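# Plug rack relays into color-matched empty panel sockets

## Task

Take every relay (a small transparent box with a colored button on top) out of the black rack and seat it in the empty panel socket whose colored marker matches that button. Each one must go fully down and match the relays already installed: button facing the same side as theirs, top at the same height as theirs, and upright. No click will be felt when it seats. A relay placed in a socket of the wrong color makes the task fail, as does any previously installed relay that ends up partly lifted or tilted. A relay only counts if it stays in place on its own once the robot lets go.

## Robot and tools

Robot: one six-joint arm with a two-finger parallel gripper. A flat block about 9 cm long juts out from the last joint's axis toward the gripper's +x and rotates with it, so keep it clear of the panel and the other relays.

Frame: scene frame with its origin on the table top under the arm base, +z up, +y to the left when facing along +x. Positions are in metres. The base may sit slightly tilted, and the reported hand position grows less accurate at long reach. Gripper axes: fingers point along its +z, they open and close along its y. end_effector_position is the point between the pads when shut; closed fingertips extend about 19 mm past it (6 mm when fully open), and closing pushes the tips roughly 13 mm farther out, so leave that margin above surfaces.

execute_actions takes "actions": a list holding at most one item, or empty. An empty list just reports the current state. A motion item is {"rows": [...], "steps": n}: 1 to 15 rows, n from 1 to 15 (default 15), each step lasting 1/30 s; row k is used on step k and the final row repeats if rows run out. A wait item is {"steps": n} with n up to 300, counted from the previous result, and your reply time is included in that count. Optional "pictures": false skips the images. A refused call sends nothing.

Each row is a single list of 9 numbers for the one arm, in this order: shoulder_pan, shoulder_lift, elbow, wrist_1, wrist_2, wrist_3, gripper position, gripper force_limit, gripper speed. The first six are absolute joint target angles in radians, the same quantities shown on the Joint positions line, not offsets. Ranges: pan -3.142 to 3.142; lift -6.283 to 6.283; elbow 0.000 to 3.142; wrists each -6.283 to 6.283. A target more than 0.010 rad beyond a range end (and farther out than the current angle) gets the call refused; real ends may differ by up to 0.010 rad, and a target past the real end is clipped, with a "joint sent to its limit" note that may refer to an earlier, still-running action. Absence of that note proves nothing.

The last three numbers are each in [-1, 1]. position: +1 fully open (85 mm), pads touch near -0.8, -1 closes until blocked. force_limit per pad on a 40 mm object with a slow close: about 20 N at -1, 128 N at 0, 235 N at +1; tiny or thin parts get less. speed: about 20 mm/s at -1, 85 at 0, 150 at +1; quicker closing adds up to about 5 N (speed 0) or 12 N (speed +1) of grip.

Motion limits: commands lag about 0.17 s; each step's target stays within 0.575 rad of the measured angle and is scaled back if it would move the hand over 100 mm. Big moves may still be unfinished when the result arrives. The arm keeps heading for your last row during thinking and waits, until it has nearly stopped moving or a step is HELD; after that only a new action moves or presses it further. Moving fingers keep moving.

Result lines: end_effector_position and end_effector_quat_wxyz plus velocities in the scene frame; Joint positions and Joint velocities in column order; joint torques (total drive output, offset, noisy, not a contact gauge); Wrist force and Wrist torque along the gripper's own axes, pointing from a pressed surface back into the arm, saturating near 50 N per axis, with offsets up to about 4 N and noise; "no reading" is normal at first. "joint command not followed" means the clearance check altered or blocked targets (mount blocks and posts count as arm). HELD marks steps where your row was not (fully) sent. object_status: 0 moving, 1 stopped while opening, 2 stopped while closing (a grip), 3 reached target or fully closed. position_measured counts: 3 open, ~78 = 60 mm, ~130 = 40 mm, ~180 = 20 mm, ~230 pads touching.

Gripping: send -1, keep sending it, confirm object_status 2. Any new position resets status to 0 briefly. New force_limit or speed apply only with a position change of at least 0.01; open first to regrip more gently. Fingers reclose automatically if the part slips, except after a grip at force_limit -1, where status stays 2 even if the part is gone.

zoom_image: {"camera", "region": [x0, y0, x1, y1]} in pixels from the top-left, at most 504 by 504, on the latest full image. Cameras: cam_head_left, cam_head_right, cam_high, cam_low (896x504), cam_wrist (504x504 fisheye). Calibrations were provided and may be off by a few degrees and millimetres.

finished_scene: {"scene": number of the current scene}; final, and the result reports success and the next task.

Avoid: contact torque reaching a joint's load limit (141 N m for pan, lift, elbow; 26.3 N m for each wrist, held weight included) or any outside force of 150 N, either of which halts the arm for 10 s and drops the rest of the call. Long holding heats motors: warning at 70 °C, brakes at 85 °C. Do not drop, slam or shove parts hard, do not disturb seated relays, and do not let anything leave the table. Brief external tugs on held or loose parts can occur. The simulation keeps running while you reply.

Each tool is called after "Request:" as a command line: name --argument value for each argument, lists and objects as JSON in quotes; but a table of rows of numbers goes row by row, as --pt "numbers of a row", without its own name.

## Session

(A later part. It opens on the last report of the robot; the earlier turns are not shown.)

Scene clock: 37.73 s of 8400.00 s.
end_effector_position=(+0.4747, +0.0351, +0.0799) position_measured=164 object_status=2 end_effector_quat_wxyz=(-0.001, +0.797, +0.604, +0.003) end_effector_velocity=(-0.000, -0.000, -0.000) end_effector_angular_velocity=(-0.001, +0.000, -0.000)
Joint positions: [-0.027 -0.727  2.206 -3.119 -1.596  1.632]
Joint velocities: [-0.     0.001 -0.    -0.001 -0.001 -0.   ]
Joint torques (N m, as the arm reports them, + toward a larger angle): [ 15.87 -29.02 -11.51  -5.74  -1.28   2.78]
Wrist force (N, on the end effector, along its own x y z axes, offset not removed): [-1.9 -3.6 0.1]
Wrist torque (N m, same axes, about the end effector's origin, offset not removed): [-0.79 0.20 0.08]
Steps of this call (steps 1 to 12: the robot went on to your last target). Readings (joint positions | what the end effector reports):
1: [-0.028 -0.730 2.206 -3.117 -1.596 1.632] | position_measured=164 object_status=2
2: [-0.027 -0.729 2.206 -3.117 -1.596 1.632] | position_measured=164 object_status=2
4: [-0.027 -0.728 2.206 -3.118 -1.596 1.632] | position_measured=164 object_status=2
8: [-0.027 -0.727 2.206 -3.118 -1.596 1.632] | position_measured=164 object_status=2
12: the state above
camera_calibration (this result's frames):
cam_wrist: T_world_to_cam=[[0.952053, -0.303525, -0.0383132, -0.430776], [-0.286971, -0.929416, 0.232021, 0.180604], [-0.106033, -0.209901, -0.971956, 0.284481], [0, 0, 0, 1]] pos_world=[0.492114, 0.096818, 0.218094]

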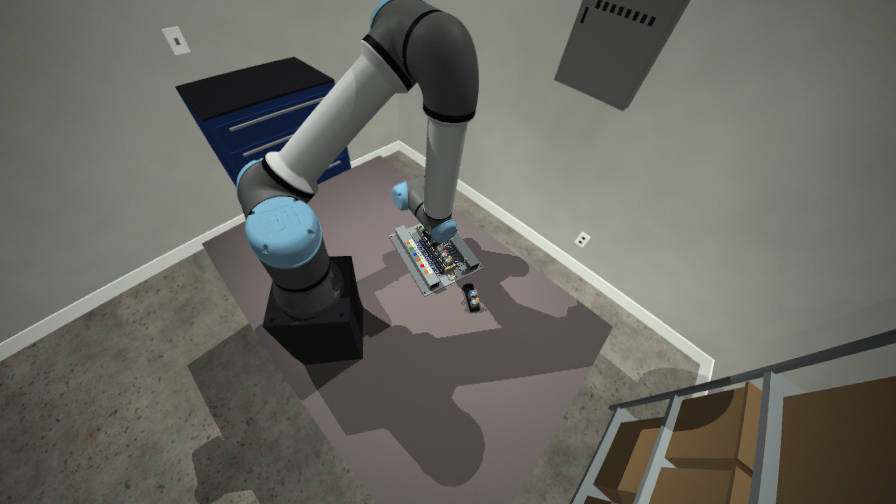

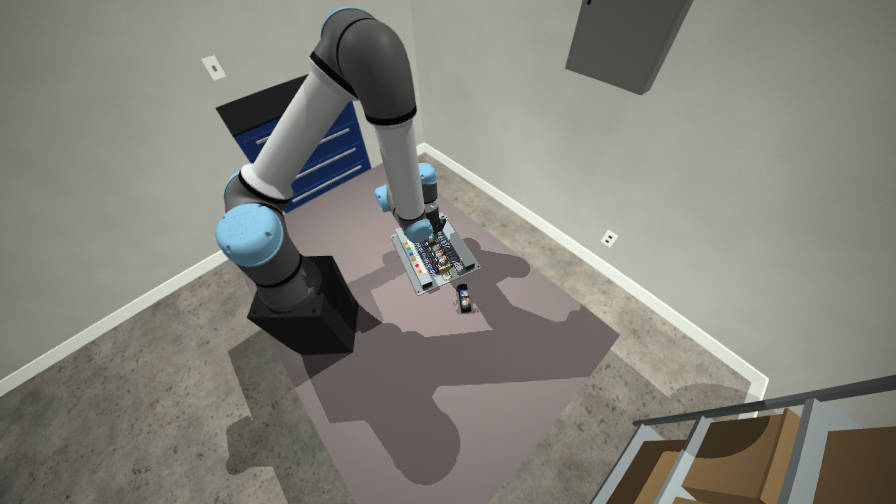

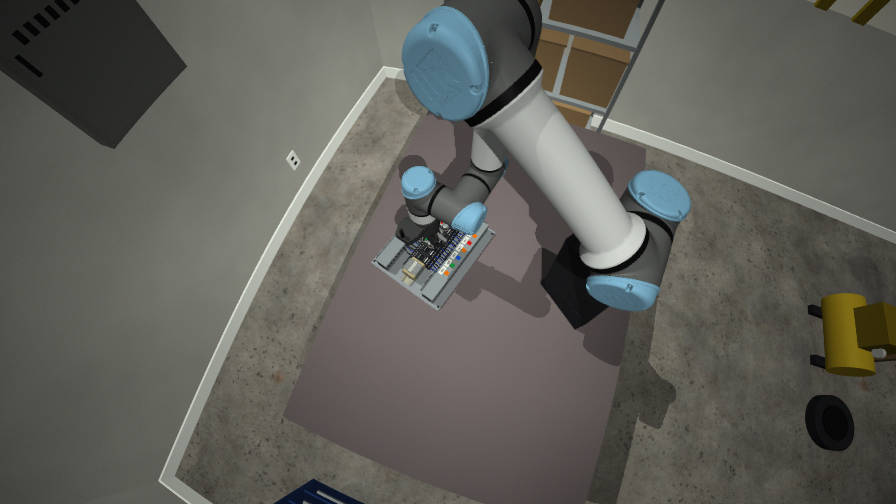

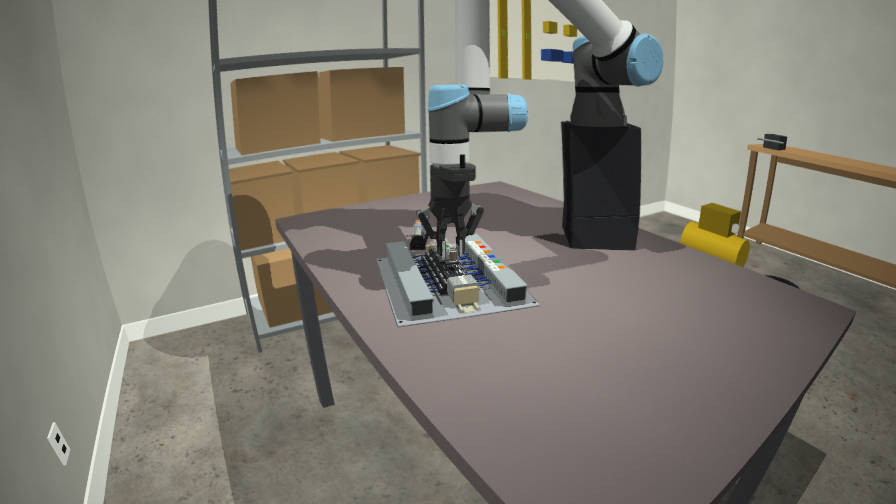

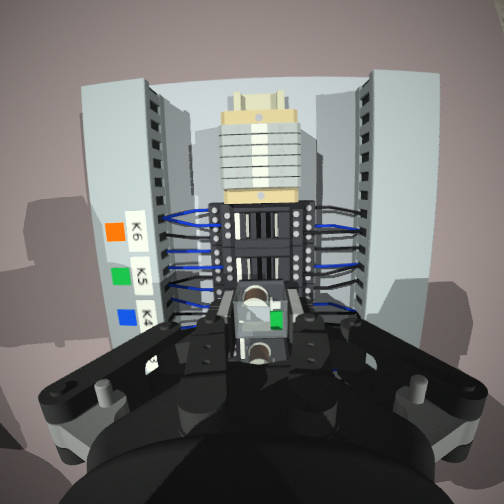

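Request:
execute_actions --actions '[{"rows":[[-0.0004,-0.7264,2.191,-3.1046,-1.597,1.6596,-1,-0.5,-0.2]]}]' --pictures false

Request:
execute_actions --actions '[{"steps":10}]'

Request:
zoom_image --camera "cam_wrist" --region '[190, 220, 340, 370]'

Scene clock: 43.13 s of 8400.00 s.
end_effector_position=(+0.4793, +0.0467, +0.0805) position_measured=164 object_status=2 end_effector_quat_wxyz=(-0.001, +0.797, +0.604, +0.004) end_effector_velocity=(+0.000, +0.002, -0.001) end_effector_angular_velocity=(+0.002, +0.001, -0.001)
Joint positions: [-0.001 -0.726  2.191 -3.105 -1.597  1.659]
Joint velocities: [ 0.004  0.001 -0.002  0.002  0.001  0.005]
Joint torques (N m, as the arm reports them, + toward a larger angle): [ 14.65 -31.05 -11.18  -0.4   -1.51   3.17]
Wrist force (N, on the end effector, along its own x y z axes, offset not removed): [-0.6 -3.7 2.6]
Wrist torque (N m, same axes, about the end effector's origin, offset not removed): [-0.85 -0.01 0.13]
Steps of this call (steps 1 to 15: the robot went on to your last target; steps 16 to 90: nothing new was sent; then 1.90 s passed at rest; steps 91 to 105: all 15 steps of this action). Readings (joint positions | what the end effector reports):
91: [-0.027 -0.727 2.206 -3.119 -1.596 1.633] | position_measured=164 object_status=2
92: [-0.024 -0.727 2.203 -3.117 -1.596 1.636] | position_measured=164 object_status=2
94: [-0.014 -0.727 2.198 -3.112 -1.596 1.646] | position_measured=164 object_status=2
98: [-0.005 -0.726 2.193 -3.107 -1.597 1.655] | position_measured=164 object_status=2
105: the state above

Scene clock: 43.47 s of 8400.00 s.
end_effector_position=(+0.4793, +0.0470, +0.0805) position_measured=164 object_status=2 end_effector_quat_wxyz=(-0.001, +0.797, +0.604, +0.004) end_effector_velocity=(-0.000, +0.000, -0.000) end_effector_angular_velocity=(-0.000, +0.000, +0.000)
Joint positions: [-0.    -0.726  2.191 -3.105 -1.597  1.66 ]
Joint velocities: [ 0.  0. -0. -0. -0.  0.]
Joint torques (N m, as the arm reports them, + toward a larger angle): [ 15.56 -30.42 -10.95  -0.44  -1.58   2.84]
Wrist force (N, on the end effector, along its own x y z axes, offset not removed): [0.3 -3.2 0.1]
Wrist torque (N m, same axes, about the end effector's origin, offset not removed): [-0.81 0.00 0.26]
Steps of this call (steps 1 to 10: the robot went on to your last target). Readings (joint positions | what the end effector reports):
1: [-0.001 -0.726 2.191 -3.105 -1.597 1.659] | position_measured=164 object_status=2
2: [-0.001 -0.726 2.191 -3.105 -1.597 1.659] | position_measured=164 object_status=2
4: [-0.001 -0.726 2.191 -3.105 -1.597 1.659] | position_measured=164 object_status=2
8: [-0.000 -0.726 2.191 -3.105 -1.597 1.660] | position_measured=164 object_status=2
10: the state above
camera_calibration (this result's frames):
cam_wrist: T_world_to_cam=[[0.952061, -0.303572, -0.0377404, -0.431654], [-0.287237, -0.929561, 0.231108, 0.193056], [-0.10524, -0.209188, -0.972196, 0.287637], [0, 0, 0, 1]] pos_world=[0.496684, 0.10859, 0.218732]

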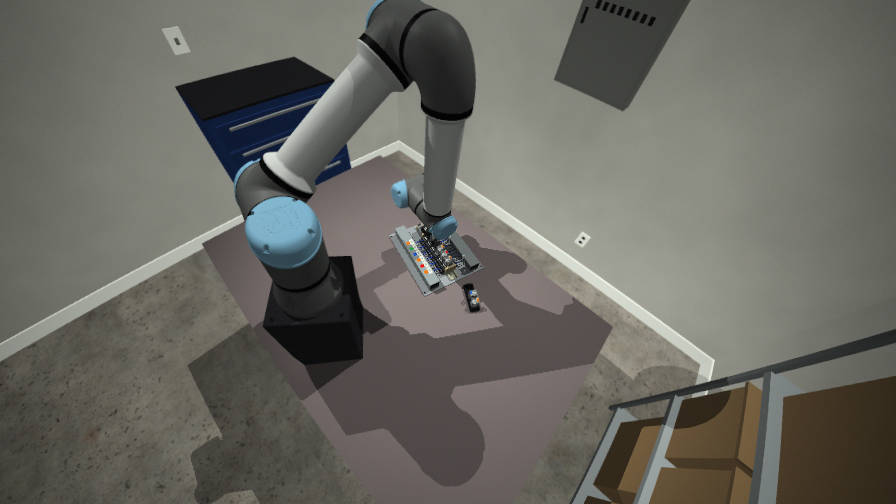

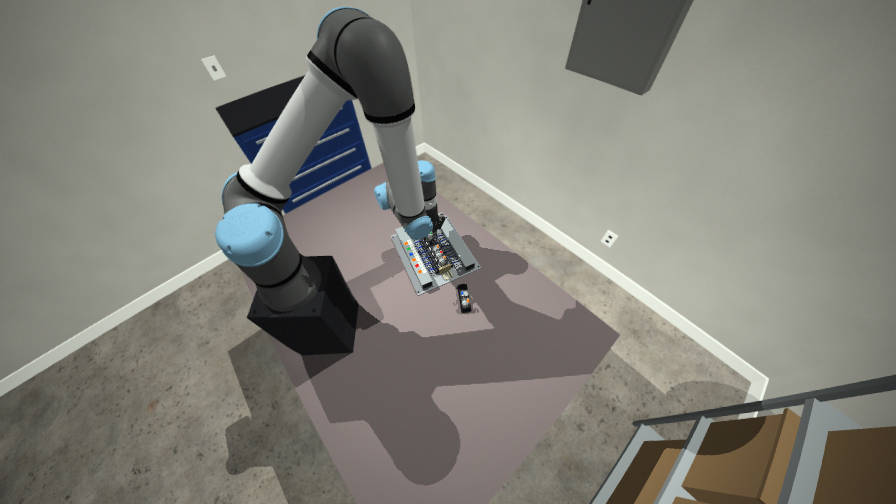

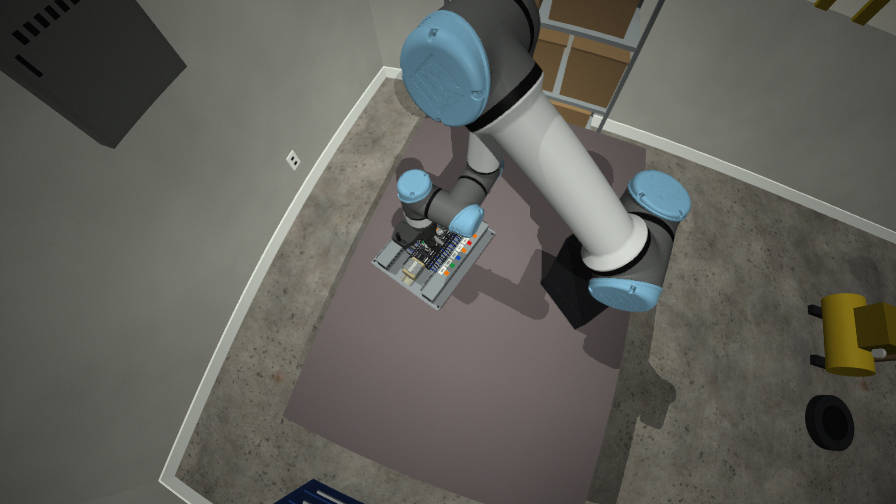

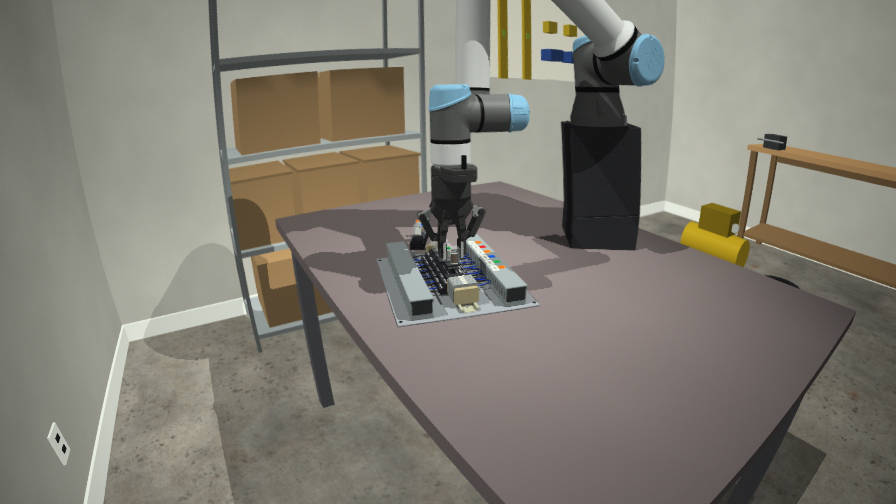

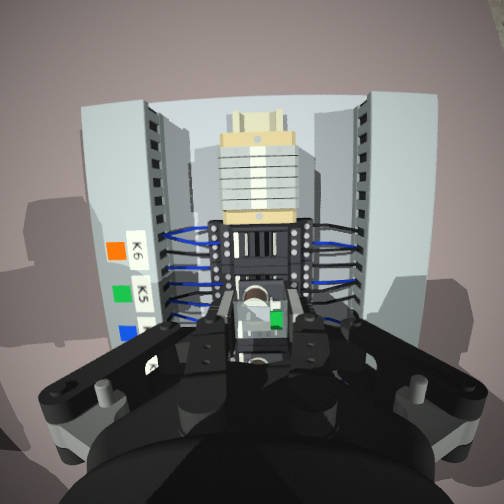

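Region (190, 220, 340, 370) of cam_wrist's 504x504 image, scaled by 3.360, with more detail than that image has.

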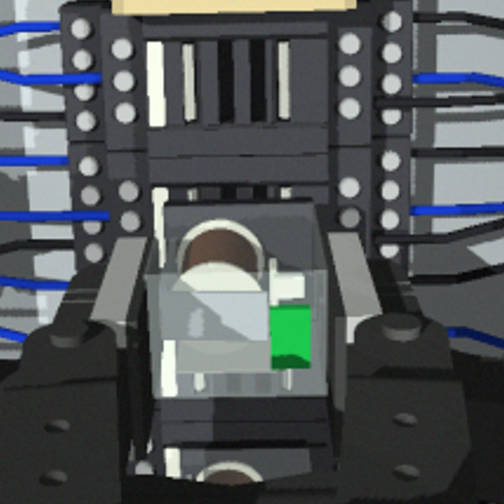

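Request:
execute_actions --actions '[{"rows":[[-0.0004,-0.7177,2.1882,-3.1105,-1.597,1.6596,-1,-0.5,-0.2],[-0.0004,-0.709,2.1853,-3.1163,-1.597,1.6596,-1,-0.5,-0.2],[-0.0004,-0.709,2.1853,-3.1163,-1.597,1.6596,-1,-0.5,-0.2],[-0.0004,-0.7003,2.1823,-3.122,-1.597,1.6596,-1,-0.5,-0.2],[-0.0004,-0.7003,2.1823,-3.122,-1.597,1.6596,-1,-0.5,-0.2],[-0.0004,-0.6916,2.1792,-3.1276,-1.597,1.6596,-1,-0.5,-0.2],[-0.0004,-0.6916,2.1792,-3.1276,-1.597,1.6596,-1,-0.5,-0.2],[-0.0004,-0.683,2.176,-3.133,-1.597,1.6596,-1,-0.5,-0.2]]}]' --pictures false

Request:
execute_actions --actions '[{"rows":[[-0.0004,-0.678,2.1742,-3.1362,-1.597,1.6596,-1,-0.5,-0.2]]}]' --pictures false

Scene clock: 50.30 s of 8400.00 s.
end_effector_position=(+0.4793, +0.0474, +0.0665) position_measured=164 object_status=2 end_effector_quat_wxyz=(-0.001, +0.797, +0.604, +0.004) end_effector_velocity=(+0.000, +0.001, -0.009) end_effector_angular_velocity=(+0.001, -0.001, +0.001)
Joint positions: [-0.    -0.686  2.177 -3.131 -1.597  1.66 ]
Joint velocities: [ 0.001  0.025 -0.01  -0.016  0.001  0.   ]
Joint torques (N m, as the arm reports them, + toward a larger angle): [ 15.29 -20.7  -16.2   -5.76   3.52   2.66]
Wrist force (N, on the end effector, along its own x y z axes, offset not removed): [-14.8 -11.9 -33.5]
Wrist torque (N m, same axes, about the end effector's origin, offset not removed): [-0.47 -0.16 0.29]
Steps of this call (steps 1 to 15: the robot went on to your last target; steps 16 to 90: nothing new was sent; then 3.33 s passed at rest; steps 91 to 105: all 15 steps of this action). Readings (joint positions | what the end effector reports):
91: [-0.000 -0.726 2.191 -3.105 -1.597 1.660] | position_measured=164 object_status=2
92: [-0.000 -0.725 2.191 -3.105 -1.597 1.660] | position_measured=164 object_status=2
94: [-0.000 -0.719 2.189 -3.109 -1.597 1.660] | position_measured=164 object_status=2
98: [-0.000 -0.704 2.183 -3.120 -1.597 1.660] | position_measured=164 object_status=2
105: the state above

Scene clock: 50.80 s of 8400.00 s.
end_effector_position=(+0.4794, +0.0475, +0.0638) position_measured=164 object_status=2 end_effector_quat_wxyz=(-0.001, +0.797, +0.604, +0.004) end_effector_velocity=(+0.001, +0.000, -0.001) end_effector_angular_velocity=(+0.002, -0.002, -0.000)
Joint positions: [-0.    -0.678  2.174 -3.136 -1.597  1.66 ]
Joint velocities: [-0.     0.002 -0.001 -0.003  0.002 -0.   ]
Joint torques (N m, as the arm reports them, + toward a larger angle): [ 13.48   2.48 -15.7   -1.84   5.13   2.16]
Wrist force (N, on the end effector, along its own x y z axes, offset not removed): [-13.6 -26.0 -50.0]
Wrist torque (N m, same axes, about the end effector's origin, offset not removed): [-0.50 -0.45 0.26]
Steps of this call (steps 1 to 15: all 15 steps of this action). Readings (joint positions | what the end effector reports):
1: [-0.000 -0.685 2.177 -3.132 -1.597 1.660] | position_measured=164 object_status=2
2: [-0.000 -0.684 2.176 -3.133 -1.597 1.660] | position_measured=164 object_status=2
4: [-0.000 -0.681 2.175 -3.134 -1.597 1.660] | position_measured=164 object_status=2
8: [-0.000 -0.679 2.175 -3.136 -1.597 1.660] | position_measured=164 object_status=2
15: the state above

Request:
execute_actions --actions '[{"rows":[[-0.0004,-0.6795,2.1747,-3.1352,-1.597,1.6596,0.1,-0.5,0]]}]' --pictures false

Request:
execute_actions --actions '[{"rows":[[-0.0004,-0.7264,2.191,-3.1046,-1.597,1.6596,0.1,-0.5,0],[-0.0004,-0.8,2.212,-3.052,-1.597,1.6596,0.1,-0.5,0],[-0.0004,-0.92,2.24,-2.96,-1.597,1.6596,0.1,-0.5,0]]}]'

Request:
zoom_image --camera "cam_low" --region '[410, 220, 490, 300]'

Request:
execute_actions --actions '[{"rows":[[-0.596,-0.93,2.269,-2.981,-1.567,4.543,0.1,-0.5,0]]}]' --pictures false

Request:
execute_actions --actions '[{"steps":48}]' --pictures false

Request:
execute_actions --actions '[{"rows":[[-0.596,-0.84,2.2495,-3.0515,-1.567,4.543,0.1,-0.5,0],[-0.596,-0.79,2.236,-3.088,-1.567,4.543,0.1,-0.5,0],[-0.596,-0.74,2.22,-3.122,-1.567,4.543,0.1,-0.5,0],[-0.596,-0.69,2.203,-3.155,-1.567,4.543,0.1,-0.5,0],[-0.596,-0.6451,2.186,-3.1829,-1.567,4.543,0.1,-0.5,0]]}]' --pictures false

Request:
execute_actions --actions '[{"steps":15}]'

Request:
zoom_image --camera "cam_wrist" --region '[190, 220, 340, 370]'

Scene clock: 66.07 s of 8400.00 s.
end_effector_position=(+0.4792, +0.0476, +0.0641) position_measured=117 object_status=0 end_effector_quat_wxyz=(-0.002, +0.797, +0.604, +0.004) end_effector_velocity=(+0.000, -0.001, +0.001) end_effector_angular_velocity=(-0.002, +0.000, +0.000)
Joint positions: [-0.    -0.679  2.175 -3.135 -1.597  1.66 ]
Joint velocities: [ 0.    -0.002  0.     0.001 -0.002 -0.   ]
Joint torques (N m, as the arm reports them, + toward a larger angle): [ 11.07 -49.67   4.32  -0.55   0.55  -0.66]
Wrist force (N, on the end effector, along its own x y z axes, offset not removed): [-0.1 -1.9 1.2]
Wrist torque (N m, same axes, about the end effector's origin, offset not removed): [-0.61 -0.12 0.21]
Steps of this call (steps 1 to 15: the robot went on to your last target; steps 16 to 90: nothing new was sent; then 11.77 s passed at rest; steps 91 to 105: all 15 steps of this action). Readings (joint positions | what the end effector reports):
91: [-0.000 -0.678 2.174 -3.136 -1.597 1.660] | position_measured=164 object_status=0
92: [-0.000 -0.678 2.174 -3.136 -1.597 1.660] | position_measured=164 object_status=0
94: [-0.000 -0.678 2.174 -3.135 -1.597 1.660] | position_measured=154 object_status=0
98: [-0.000 -0.678 2.174 -3.135 -1.597 1.660] | position_measured=126 object_status=0
105: the state above

Scene clock: 66.57 s of 8400.00 s.
end_effector_position=(+0.4789, +0.0449, +0.1436) position_measured=117 object_status=3 end_effector_quat_wxyz=(-0.002, +0.797, +0.604, +0.004) end_effector_velocity=(-0.000, -0.001, +0.025) end_effector_angular_velocity=(-0.002, -0.004, +0.001)
Joint positions: [-0.    -0.912  2.238 -2.966 -1.597  1.66 ]
Joint velocities: [ 0.001 -0.073  0.017  0.052 -0.002  0.   ]
Joint torques (N m, as the arm reports them, + toward a larger angle): [ 10.32 -46.9    0.81  -0.37  -0.77  -1.15]
Wrist force (N, on the end effector, along its own x y z axes, offset not removed): [-0.5 -4.6 -0.4]
Wrist torque (N m, same axes, about the end effector's origin, offset not removed): [-1.03 0.04 0.10]
Steps of this call (steps 1 to 15: all 15 steps of this action). Readings (joint positions | what the end effector reports):
1: [-0.000 -0.680 2.175 -3.135 -1.597 1.660] | position_measured=117 object_status=0
2: [-0.000 -0.685 2.177 -3.131 -1.597 1.660] | position_measured=117 object_status=0
4: [-0.000 -0.727 2.193 -3.098 -1.597 1.660] | position_measured=117 object_status=0
8: [-0.000 -0.855 2.225 -3.007 -1.597 1.660] | position_measured=117 object_status=3
15: the state above
camera_calibration (this result's frames):
cam_wrist: T_world_to_cam=[[0.952046, -0.303552, -0.0382813, -0.429389], [-0.287099, -0.929595, 0.231145, 0.176353], [-0.105751, -0.20907, -0.972166, 0.348791], [0, 0, 0, 1]] pos_world=[0.496313, 0.106517, 0.281882]

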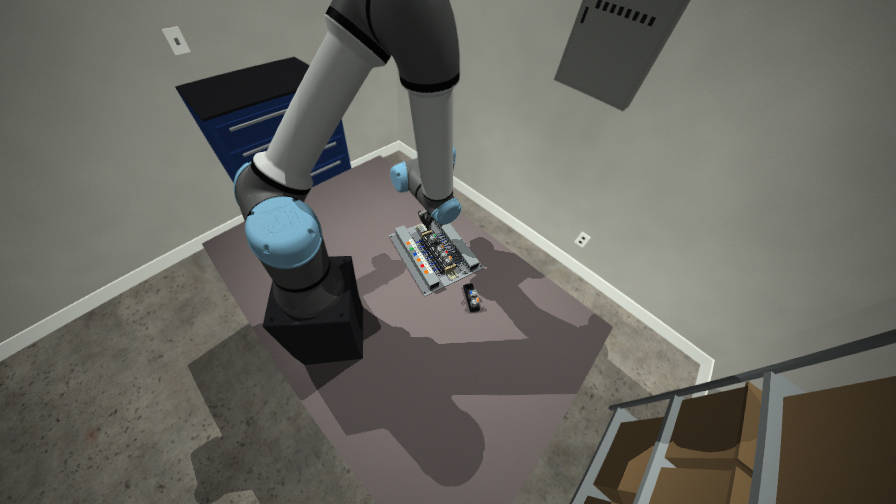

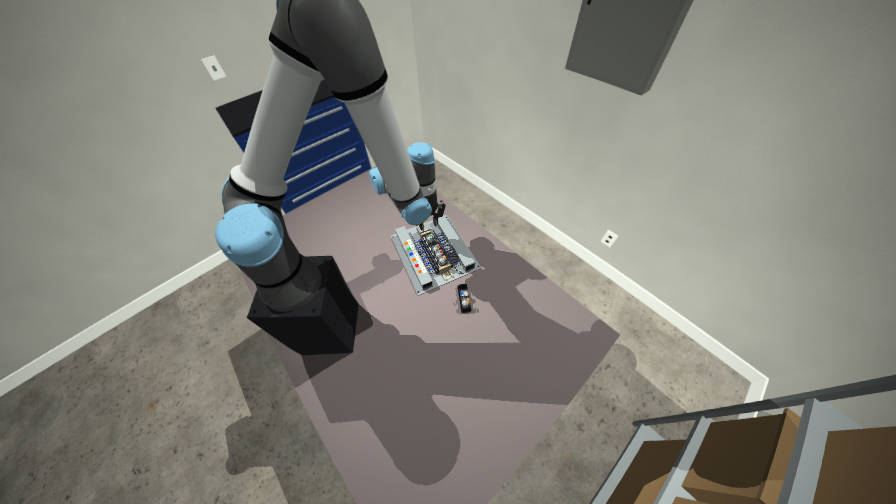

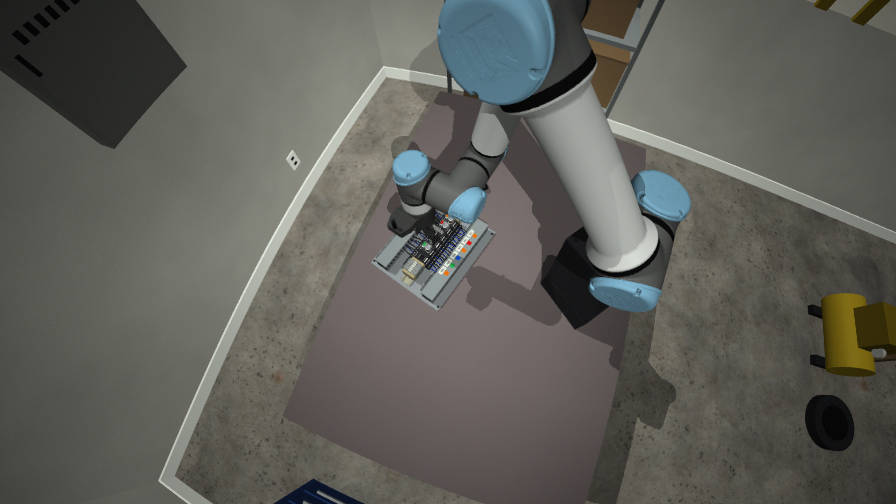

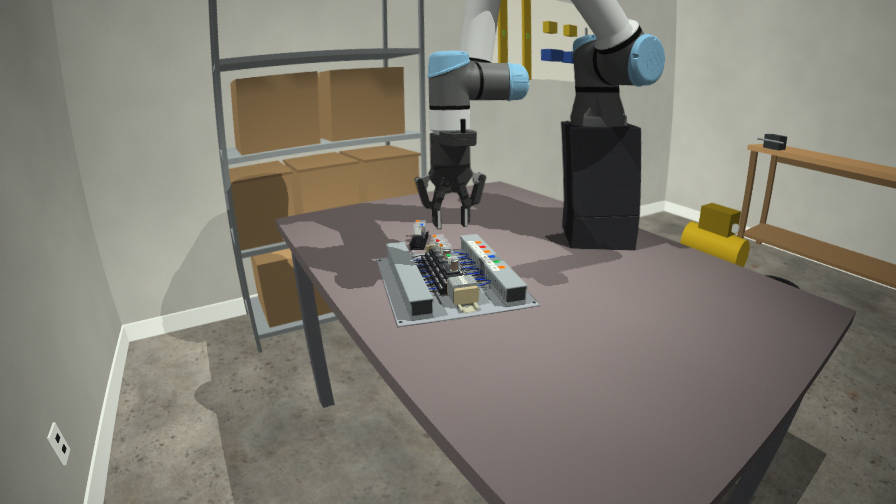

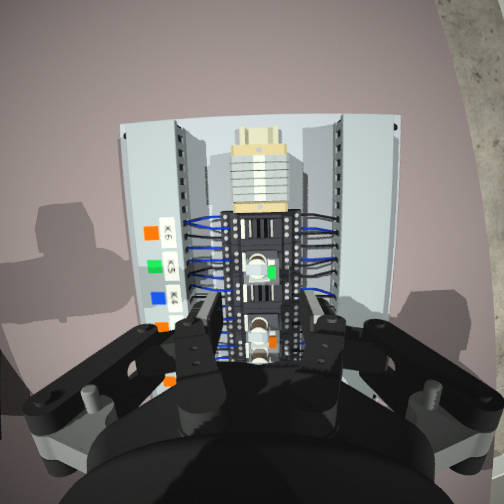

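Region (410, 220, 490, 300) of cam_low's 896x504 image, scaled by 6.300, with more detail than that image has.

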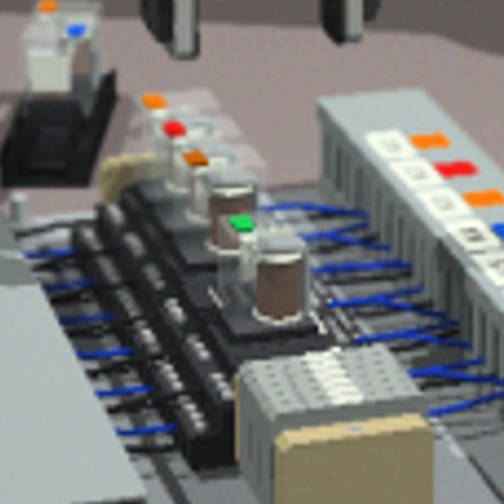

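Scene clock: 67.07 s of 8400.00 s.
end_effector_position=(+0.4393, -0.1721, +0.1394) position_measured=117 object_status=3 end_effector_quat_wxyz=(-0.001, +0.997, +0.079, -0.002) end_effector_velocity=(-0.181, -0.428, -0.004) end_effector_angular_velocity=(-0.039, +0.017, -3.381)
Joint positions: [-0.476 -0.927  2.264 -2.978 -1.572  2.325]
Joint velocities: [-0.992 -0.023  0.041 -0.024  0.041  2.392]
Joint torques (N m, as the arm reports them, + toward a larger angle): [ -8.17 -47.72   2.35  -5.63   2.43  15.41]
Wrist force (N, on the end effector, along its own x y z axes, offset not removed): [-1.1 0.1 0.1]
Wrist torque (N m, same axes, about the end effector's origin, offset not removed): [-0.30 0.13 0.26]
Steps of this call (steps 1 to 15: all 15 steps of this action). Readings (joint positions | what the end effector reports):
1: [-0.001 -0.914 2.239 -2.965 -1.597 1.660] | position_measured=117 object_status=3
2: [-0.008 -0.915 2.240 -2.965 -1.595 1.667] | position_measured=117 object_status=3
4: [-0.067 -0.917 2.245 -2.967 -1.591 1.727] | position_measured=117 object_status=3
8: [-0.218 -0.921 2.252 -2.971 -1.584 1.891] | position_measured=117 object_status=3
15: the state above

Scene clock: 68.67 s of 8400.00 s.
end_effector_position=(+0.4144, -0.2225, +0.1391) position_measured=117 object_status=3 end_effector_quat_wxyz=(-0.003, -0.462, +0.887, +0.000) end_effector_velocity=(-0.000, -0.000, -0.000) end_effector_angular_velocity=(-0.001, +0.001, -0.001)
Joint positions: [-0.596 -0.93   2.269 -2.981 -1.567  4.543]
Joint velocities: [ 0.     0.001 -0.    -0.001 -0.002  0.001]
Joint torques (N m, as the arm reports them, + toward a larger angle): [-13.58 -47.31   0.96  -5.7    1.59   2.71]
Wrist force (N, on the end effector, along its own x y z axes, offset not removed): [-0.5 -4.1 -0.7]
Wrist torque (N m, same axes, about the end effector's origin, offset not removed): [-0.88 0.01 0.01]
Steps of this call (steps 1 to 48: the robot went on to your last target). Readings (joint positions | what the end effector reports):
1: [-0.506 -0.928 2.265 -2.979 -1.571 2.408] | position_measured=117 object_status=3
2: [-0.528 -0.928 2.266 -2.979 -1.570 2.494] | position_measured=117 object_status=3
4: [-0.558 -0.929 2.267 -2.980 -1.569 2.672] | position_measured=117 object_status=3
8: [-0.584 -0.930 2.269 -2.981 -1.567 3.032] | position_measured=117 object_status=3
48: the state above

Scene clock: 69.17 s of 8400.00 s.
end_effector_position=(+0.4144, -0.2237, +0.0475) position_measured=117 object_status=3 end_effector_quat_wxyz=(-0.003, -0.462, +0.887, +0.000) end_effector_velocity=(-0.005, +0.004, -0.035) end_effector_angular_velocity=(+0.002, +0.005, -0.000)
Joint positions: [-0.596 -0.657  2.189 -3.175 -1.567  4.543]
Joint velocities: [-0.     0.101 -0.029 -0.067 -0.002  0.   ]
Joint torques (N m, as the arm reports them, + toward a larger angle): [-10.97 -32.27 -10.17  -5.91   1.23   2.84]
Wrist force (N, on the end effector, along its own x y z axes, offset not removed): [0.7 -4.9 -0.4]
Wrist torque (N m, same axes, about the end effector's origin, offset not removed): [-0.99 -0.29 0.18]
Steps of this call (steps 1 to 15: all 15 steps of this action). Readings (joint positions | what the end effector reports):
1: [-0.596 -0.930 2.269 -2.981 -1.567 4.543] | position_measured=117 object_status=3
2: [-0.596 -0.924 2.266 -2.988 -1.567 4.543] | position_measured=117 object_status=3
4: [-0.596 -0.877 2.253 -3.025 -1.567 4.543] | position_measured=117 object_status=3
8: [-0.596 -0.736 2.212 -3.123 -1.567 4.543] | position_measured=117 object_status=3
15: the state above

Scene clock: 69.67 s of 8400.00 s.
end_effector_position=(+0.4138, -0.2232, +0.0435) position_measured=117 object_status=3 end_effector_quat_wxyz=(-0.003, -0.462, +0.887, +0.000) end_effector_velocity=(-0.000, -0.000, -0.001) end_effector_angular_velocity=(-0.001, +0.001, -0.000)
Joint positions: [-0.596 -0.645  2.186 -3.183 -1.567  4.543]
Joint velocities: [-0.     0.002 -0.    -0.002 -0.002 -0.   ]
Joint torques (N m, as the arm reports them, + toward a larger angle): [ -7.71 -32.63  -8.27  -5.68   0.91   2.87]
Wrist force (N, on the end effector, along its own x y z axes, offset not removed): [-0.2 -3.6 -0.7]
Wrist torque (N m, same axes, about the end effector's origin, offset not removed): [-0.86 -0.14 0.11]
Steps of this call (steps 1 to 15: the robot went on to your last target). Readings (joint positions | what the end effector reports):
1: [-0.596 -0.654 2.188 -3.177 -1.567 4.543] | position_measured=117 object_status=3
2: [-0.596 -0.652 2.188 -3.179 -1.567 4.543] | position_measured=117 object_status=3
4: [-0.596 -0.649 2.187 -3.181 -1.567 4.543] | position_measured=117 object_status=3
8: [-0.596 -0.646 2.186 -3.182 -1.567 4.543] | position_measured=117 object_status=3
15: the state above
camera_calibration (this result's frames):
cam_wrist: T_world_to_cam=[[-0.798777, 0.600535, -0.0362423, 0.473541], [0.577509, 0.782248, 0.233605, -0.0442388], [0.168638, 0.165668, -0.971656, 0.158567], [0, 0, 0, 1]] pos_world=[0.377061, -0.276042, 0.181569]

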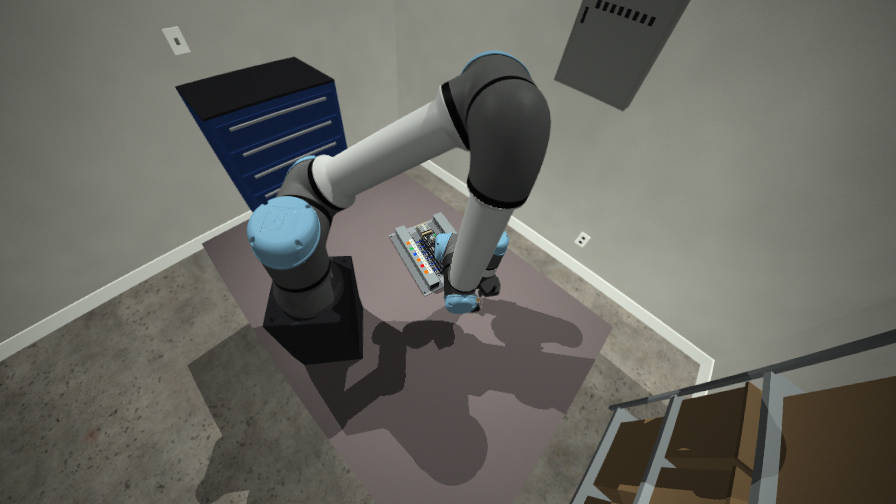

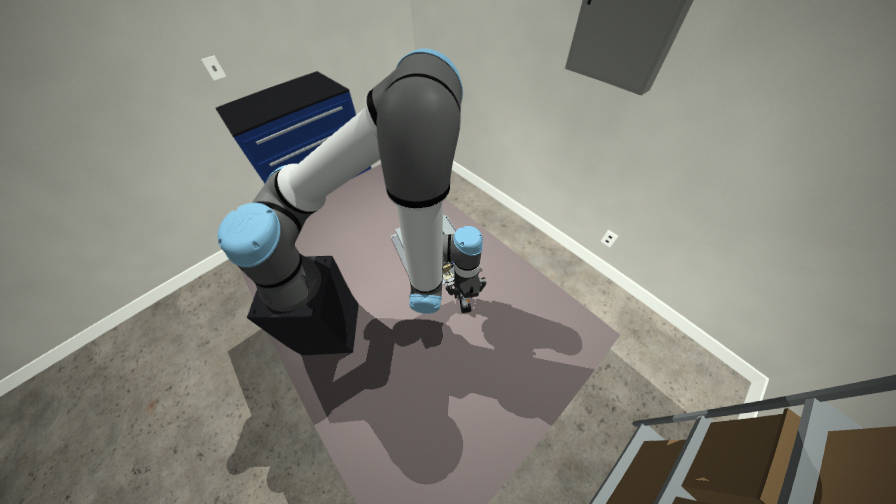

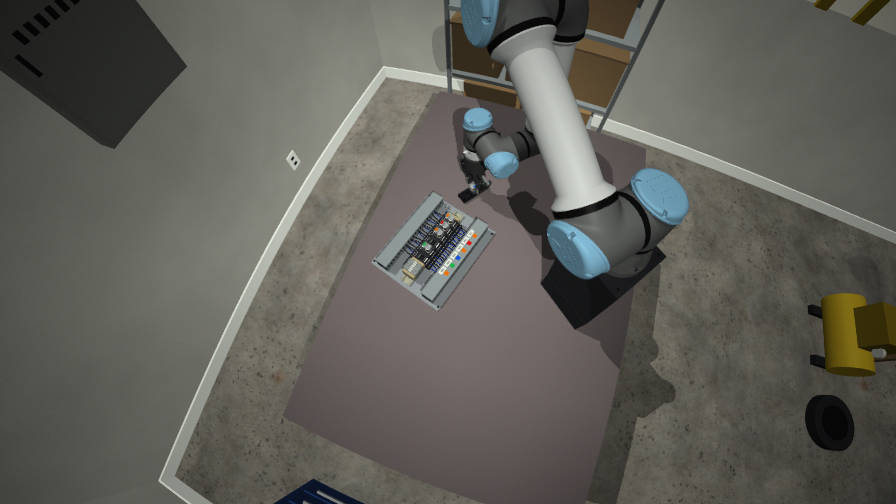

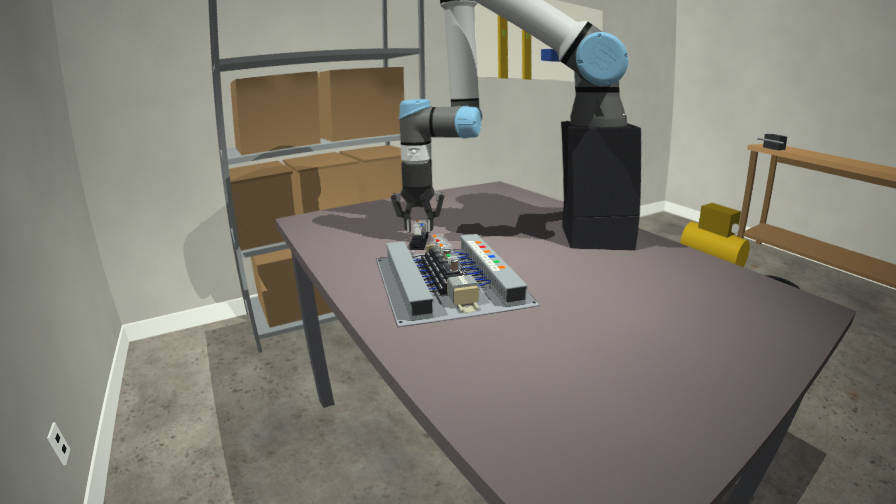

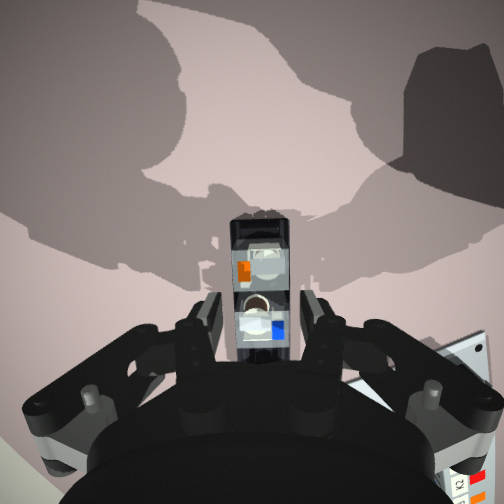

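Region (190, 220, 340, 370) of cam_wrist's 504x504 image, scaled by 3.360, with more detail than that image has.

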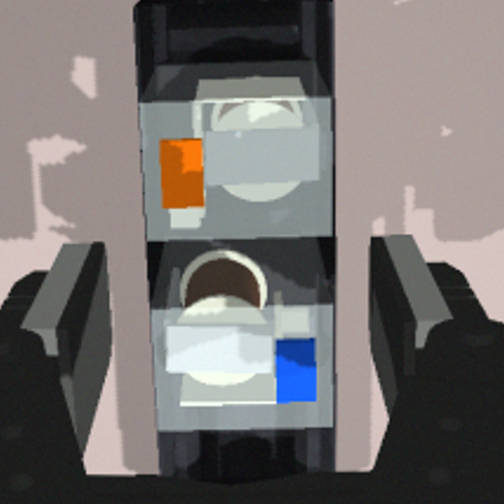

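Request:
execute_actions --actions '[{"rows":[[-0.6086,-0.6451,2.1903,-3.1872,-1.567,4.53,0.1,-0.5,0]]}]' --pictures false

Request:
execute_actions --actions '[{"rows":[[-0.6086,-0.6451,2.1903,-3.1872,-1.567,4.53,-1,-0.5,-0.2]]}]'

Request:
zoom_image --camera "cam_wrist" --region '[190, 220, 340, 370]'

Scene clock: 74.33 s of 8400.00 s.
end_effector_position=(+0.4097, -0.2272, +0.0434) position_measured=117 object_status=3 end_effector_quat_wxyz=(-0.003, -0.463, +0.887, +0.000) end_effector_velocity=(-0.001, -0.001, +0.000) end_effector_angular_velocity=(-0.001, +0.000, -0.000)
Joint positions: [-0.608 -0.645  2.19  -3.187 -1.567  4.53 ]
Joint velocities: [-0.002 -0.     0.001 -0.002 -0.001 -0.002]
Joint torques (N m, as the arm reports them, + toward a larger angle): [-13.84 -30.73   3.7   -5.59  -1.71  -3.1 ]
Wrist force (N, on the end effector, along its own x y z axes, offset not removed): [1.1 -5.0 -1.2]
Wrist torque (N m, same axes, about the end effector's origin, offset not removed): [-1.00 -0.25 0.13]
Steps of this call (steps 1 to 15: the robot went on to your last target; steps 16 to 90: nothing new was sent; then 1.17 s passed at rest; steps 91 to 105: all 15 steps of this action). Readings (joint positions | what the end effector reports):
91: [-0.596 -0.645 2.186 -3.183 -1.567 4.543] | position_measured=117 object_status=3
92: [-0.598 -0.645 2.186 -3.184 -1.567 4.541] | position_measured=117 object_status=3
94: [-0.602 -0.645 2.188 -3.185 -1.567 4.537] | position_measured=117 object_status=3
98: [-0.607 -0.645 2.190 -3.187 -1.567 4.532] | position_measured=117 object_status=3
105: the state above

Scene clock: 74.83 s of 8400.00 s.
end_effector_position=(+0.4096, -0.2273, +0.0434) position_measured=165 object_status=0 end_effector_quat_wxyz=(-0.003, -0.463, +0.887, +0.000) end_effector_velocity=(+0.000, -0.001, +0.000) end_effector_angular_velocity=(-0.001, -0.001, -0.001)
Joint positions: [-0.609 -0.645  2.19  -3.187 -1.567  4.53 ]
Joint velocities: [-0.001 -0.     0.    -0.001 -0.     0.   ]
Joint torques (N m, as the arm reports them, + toward a larger angle): [-12.49 -31.36   4.76  -4.52  -1.17  -3.23]
Wrist force (N, on the end effector, along its own x y z axes, offset not removed): [-0.8 -1.9 -10.9]
Wrist torque (N m, same axes, about the end effector's origin, offset not removed): [-0.87 0.05 0.10]
Steps of this call (steps 1 to 15: all 15 steps of this action). Readings (joint positions | what the end effector reports):
1: [-0.608 -0.645 2.190 -3.187 -1.567 4.530] | position_measured=117 object_status=0
2: [-0.608 -0.645 2.190 -3.187 -1.567 4.530] | position_measured=117 object_status=0
4: [-0.609 -0.645 2.190 -3.187 -1.567 4.530] | position_measured=125 object_status=0
8: [-0.609 -0.645 2.190 -3.187 -1.567 4.530] | position_measured=149 object_status=0
15: the state above
camera_calibration (this result's frames):
cam_wrist: T_world_to_cam=[[-0.799071, 0.600148, -0.0361634, 0.472732], [0.577298, 0.782669, 0.232716, -0.0383304], [0.167968, 0.16508, -0.971872, 0.160071], [0, 0, 0, 1]] pos_world=[0.372987, -0.280134, 0.181584]

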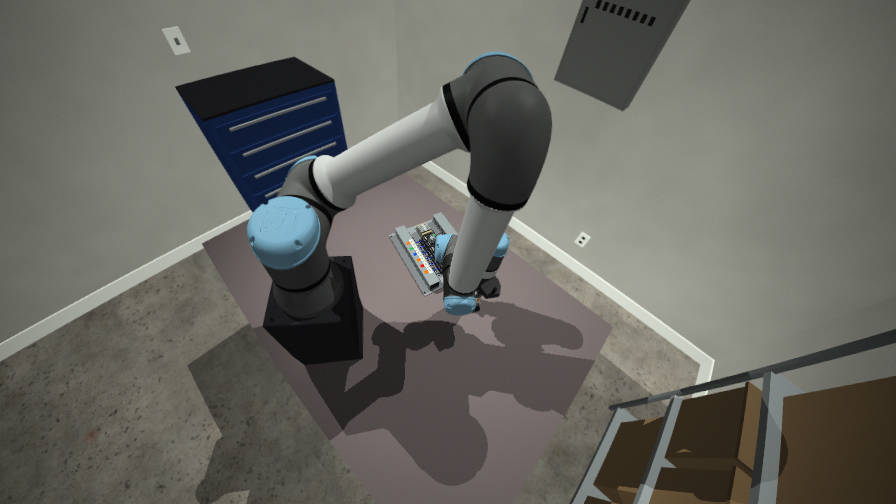

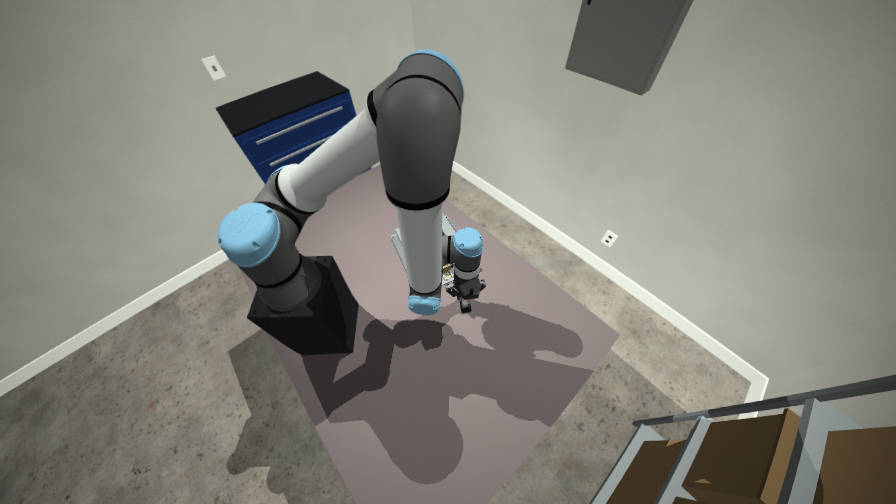

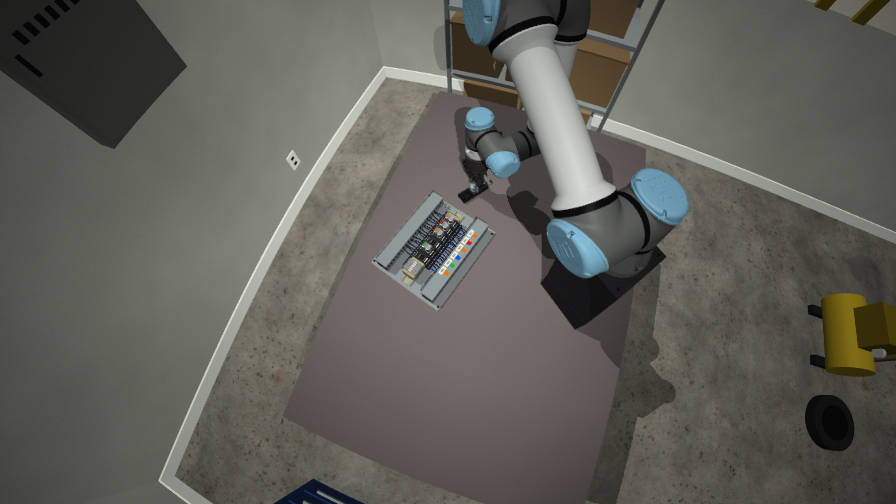

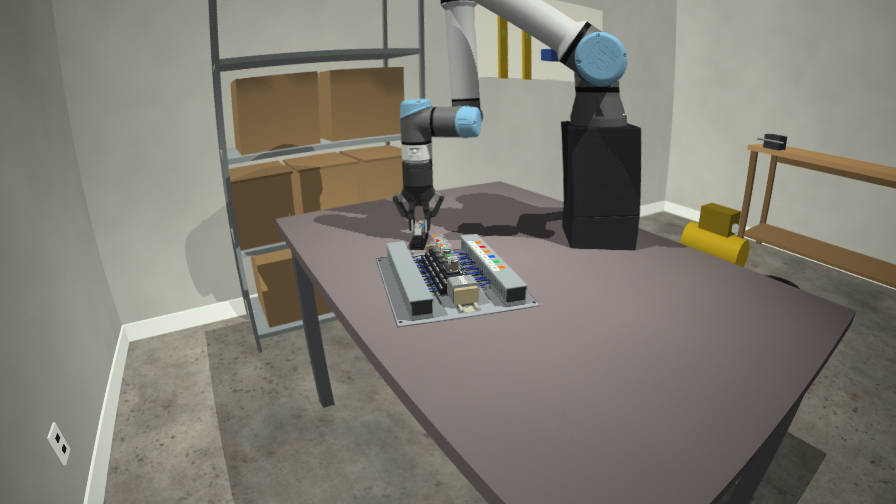

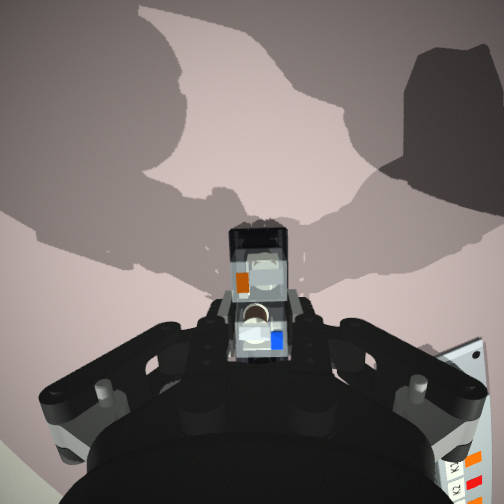

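Region (190, 220, 340, 370) of cam_wrist's 504x504 image, scaled by 3.360, with more detail than that image has.

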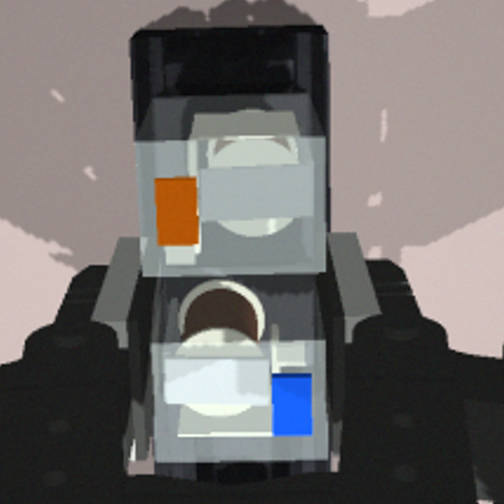

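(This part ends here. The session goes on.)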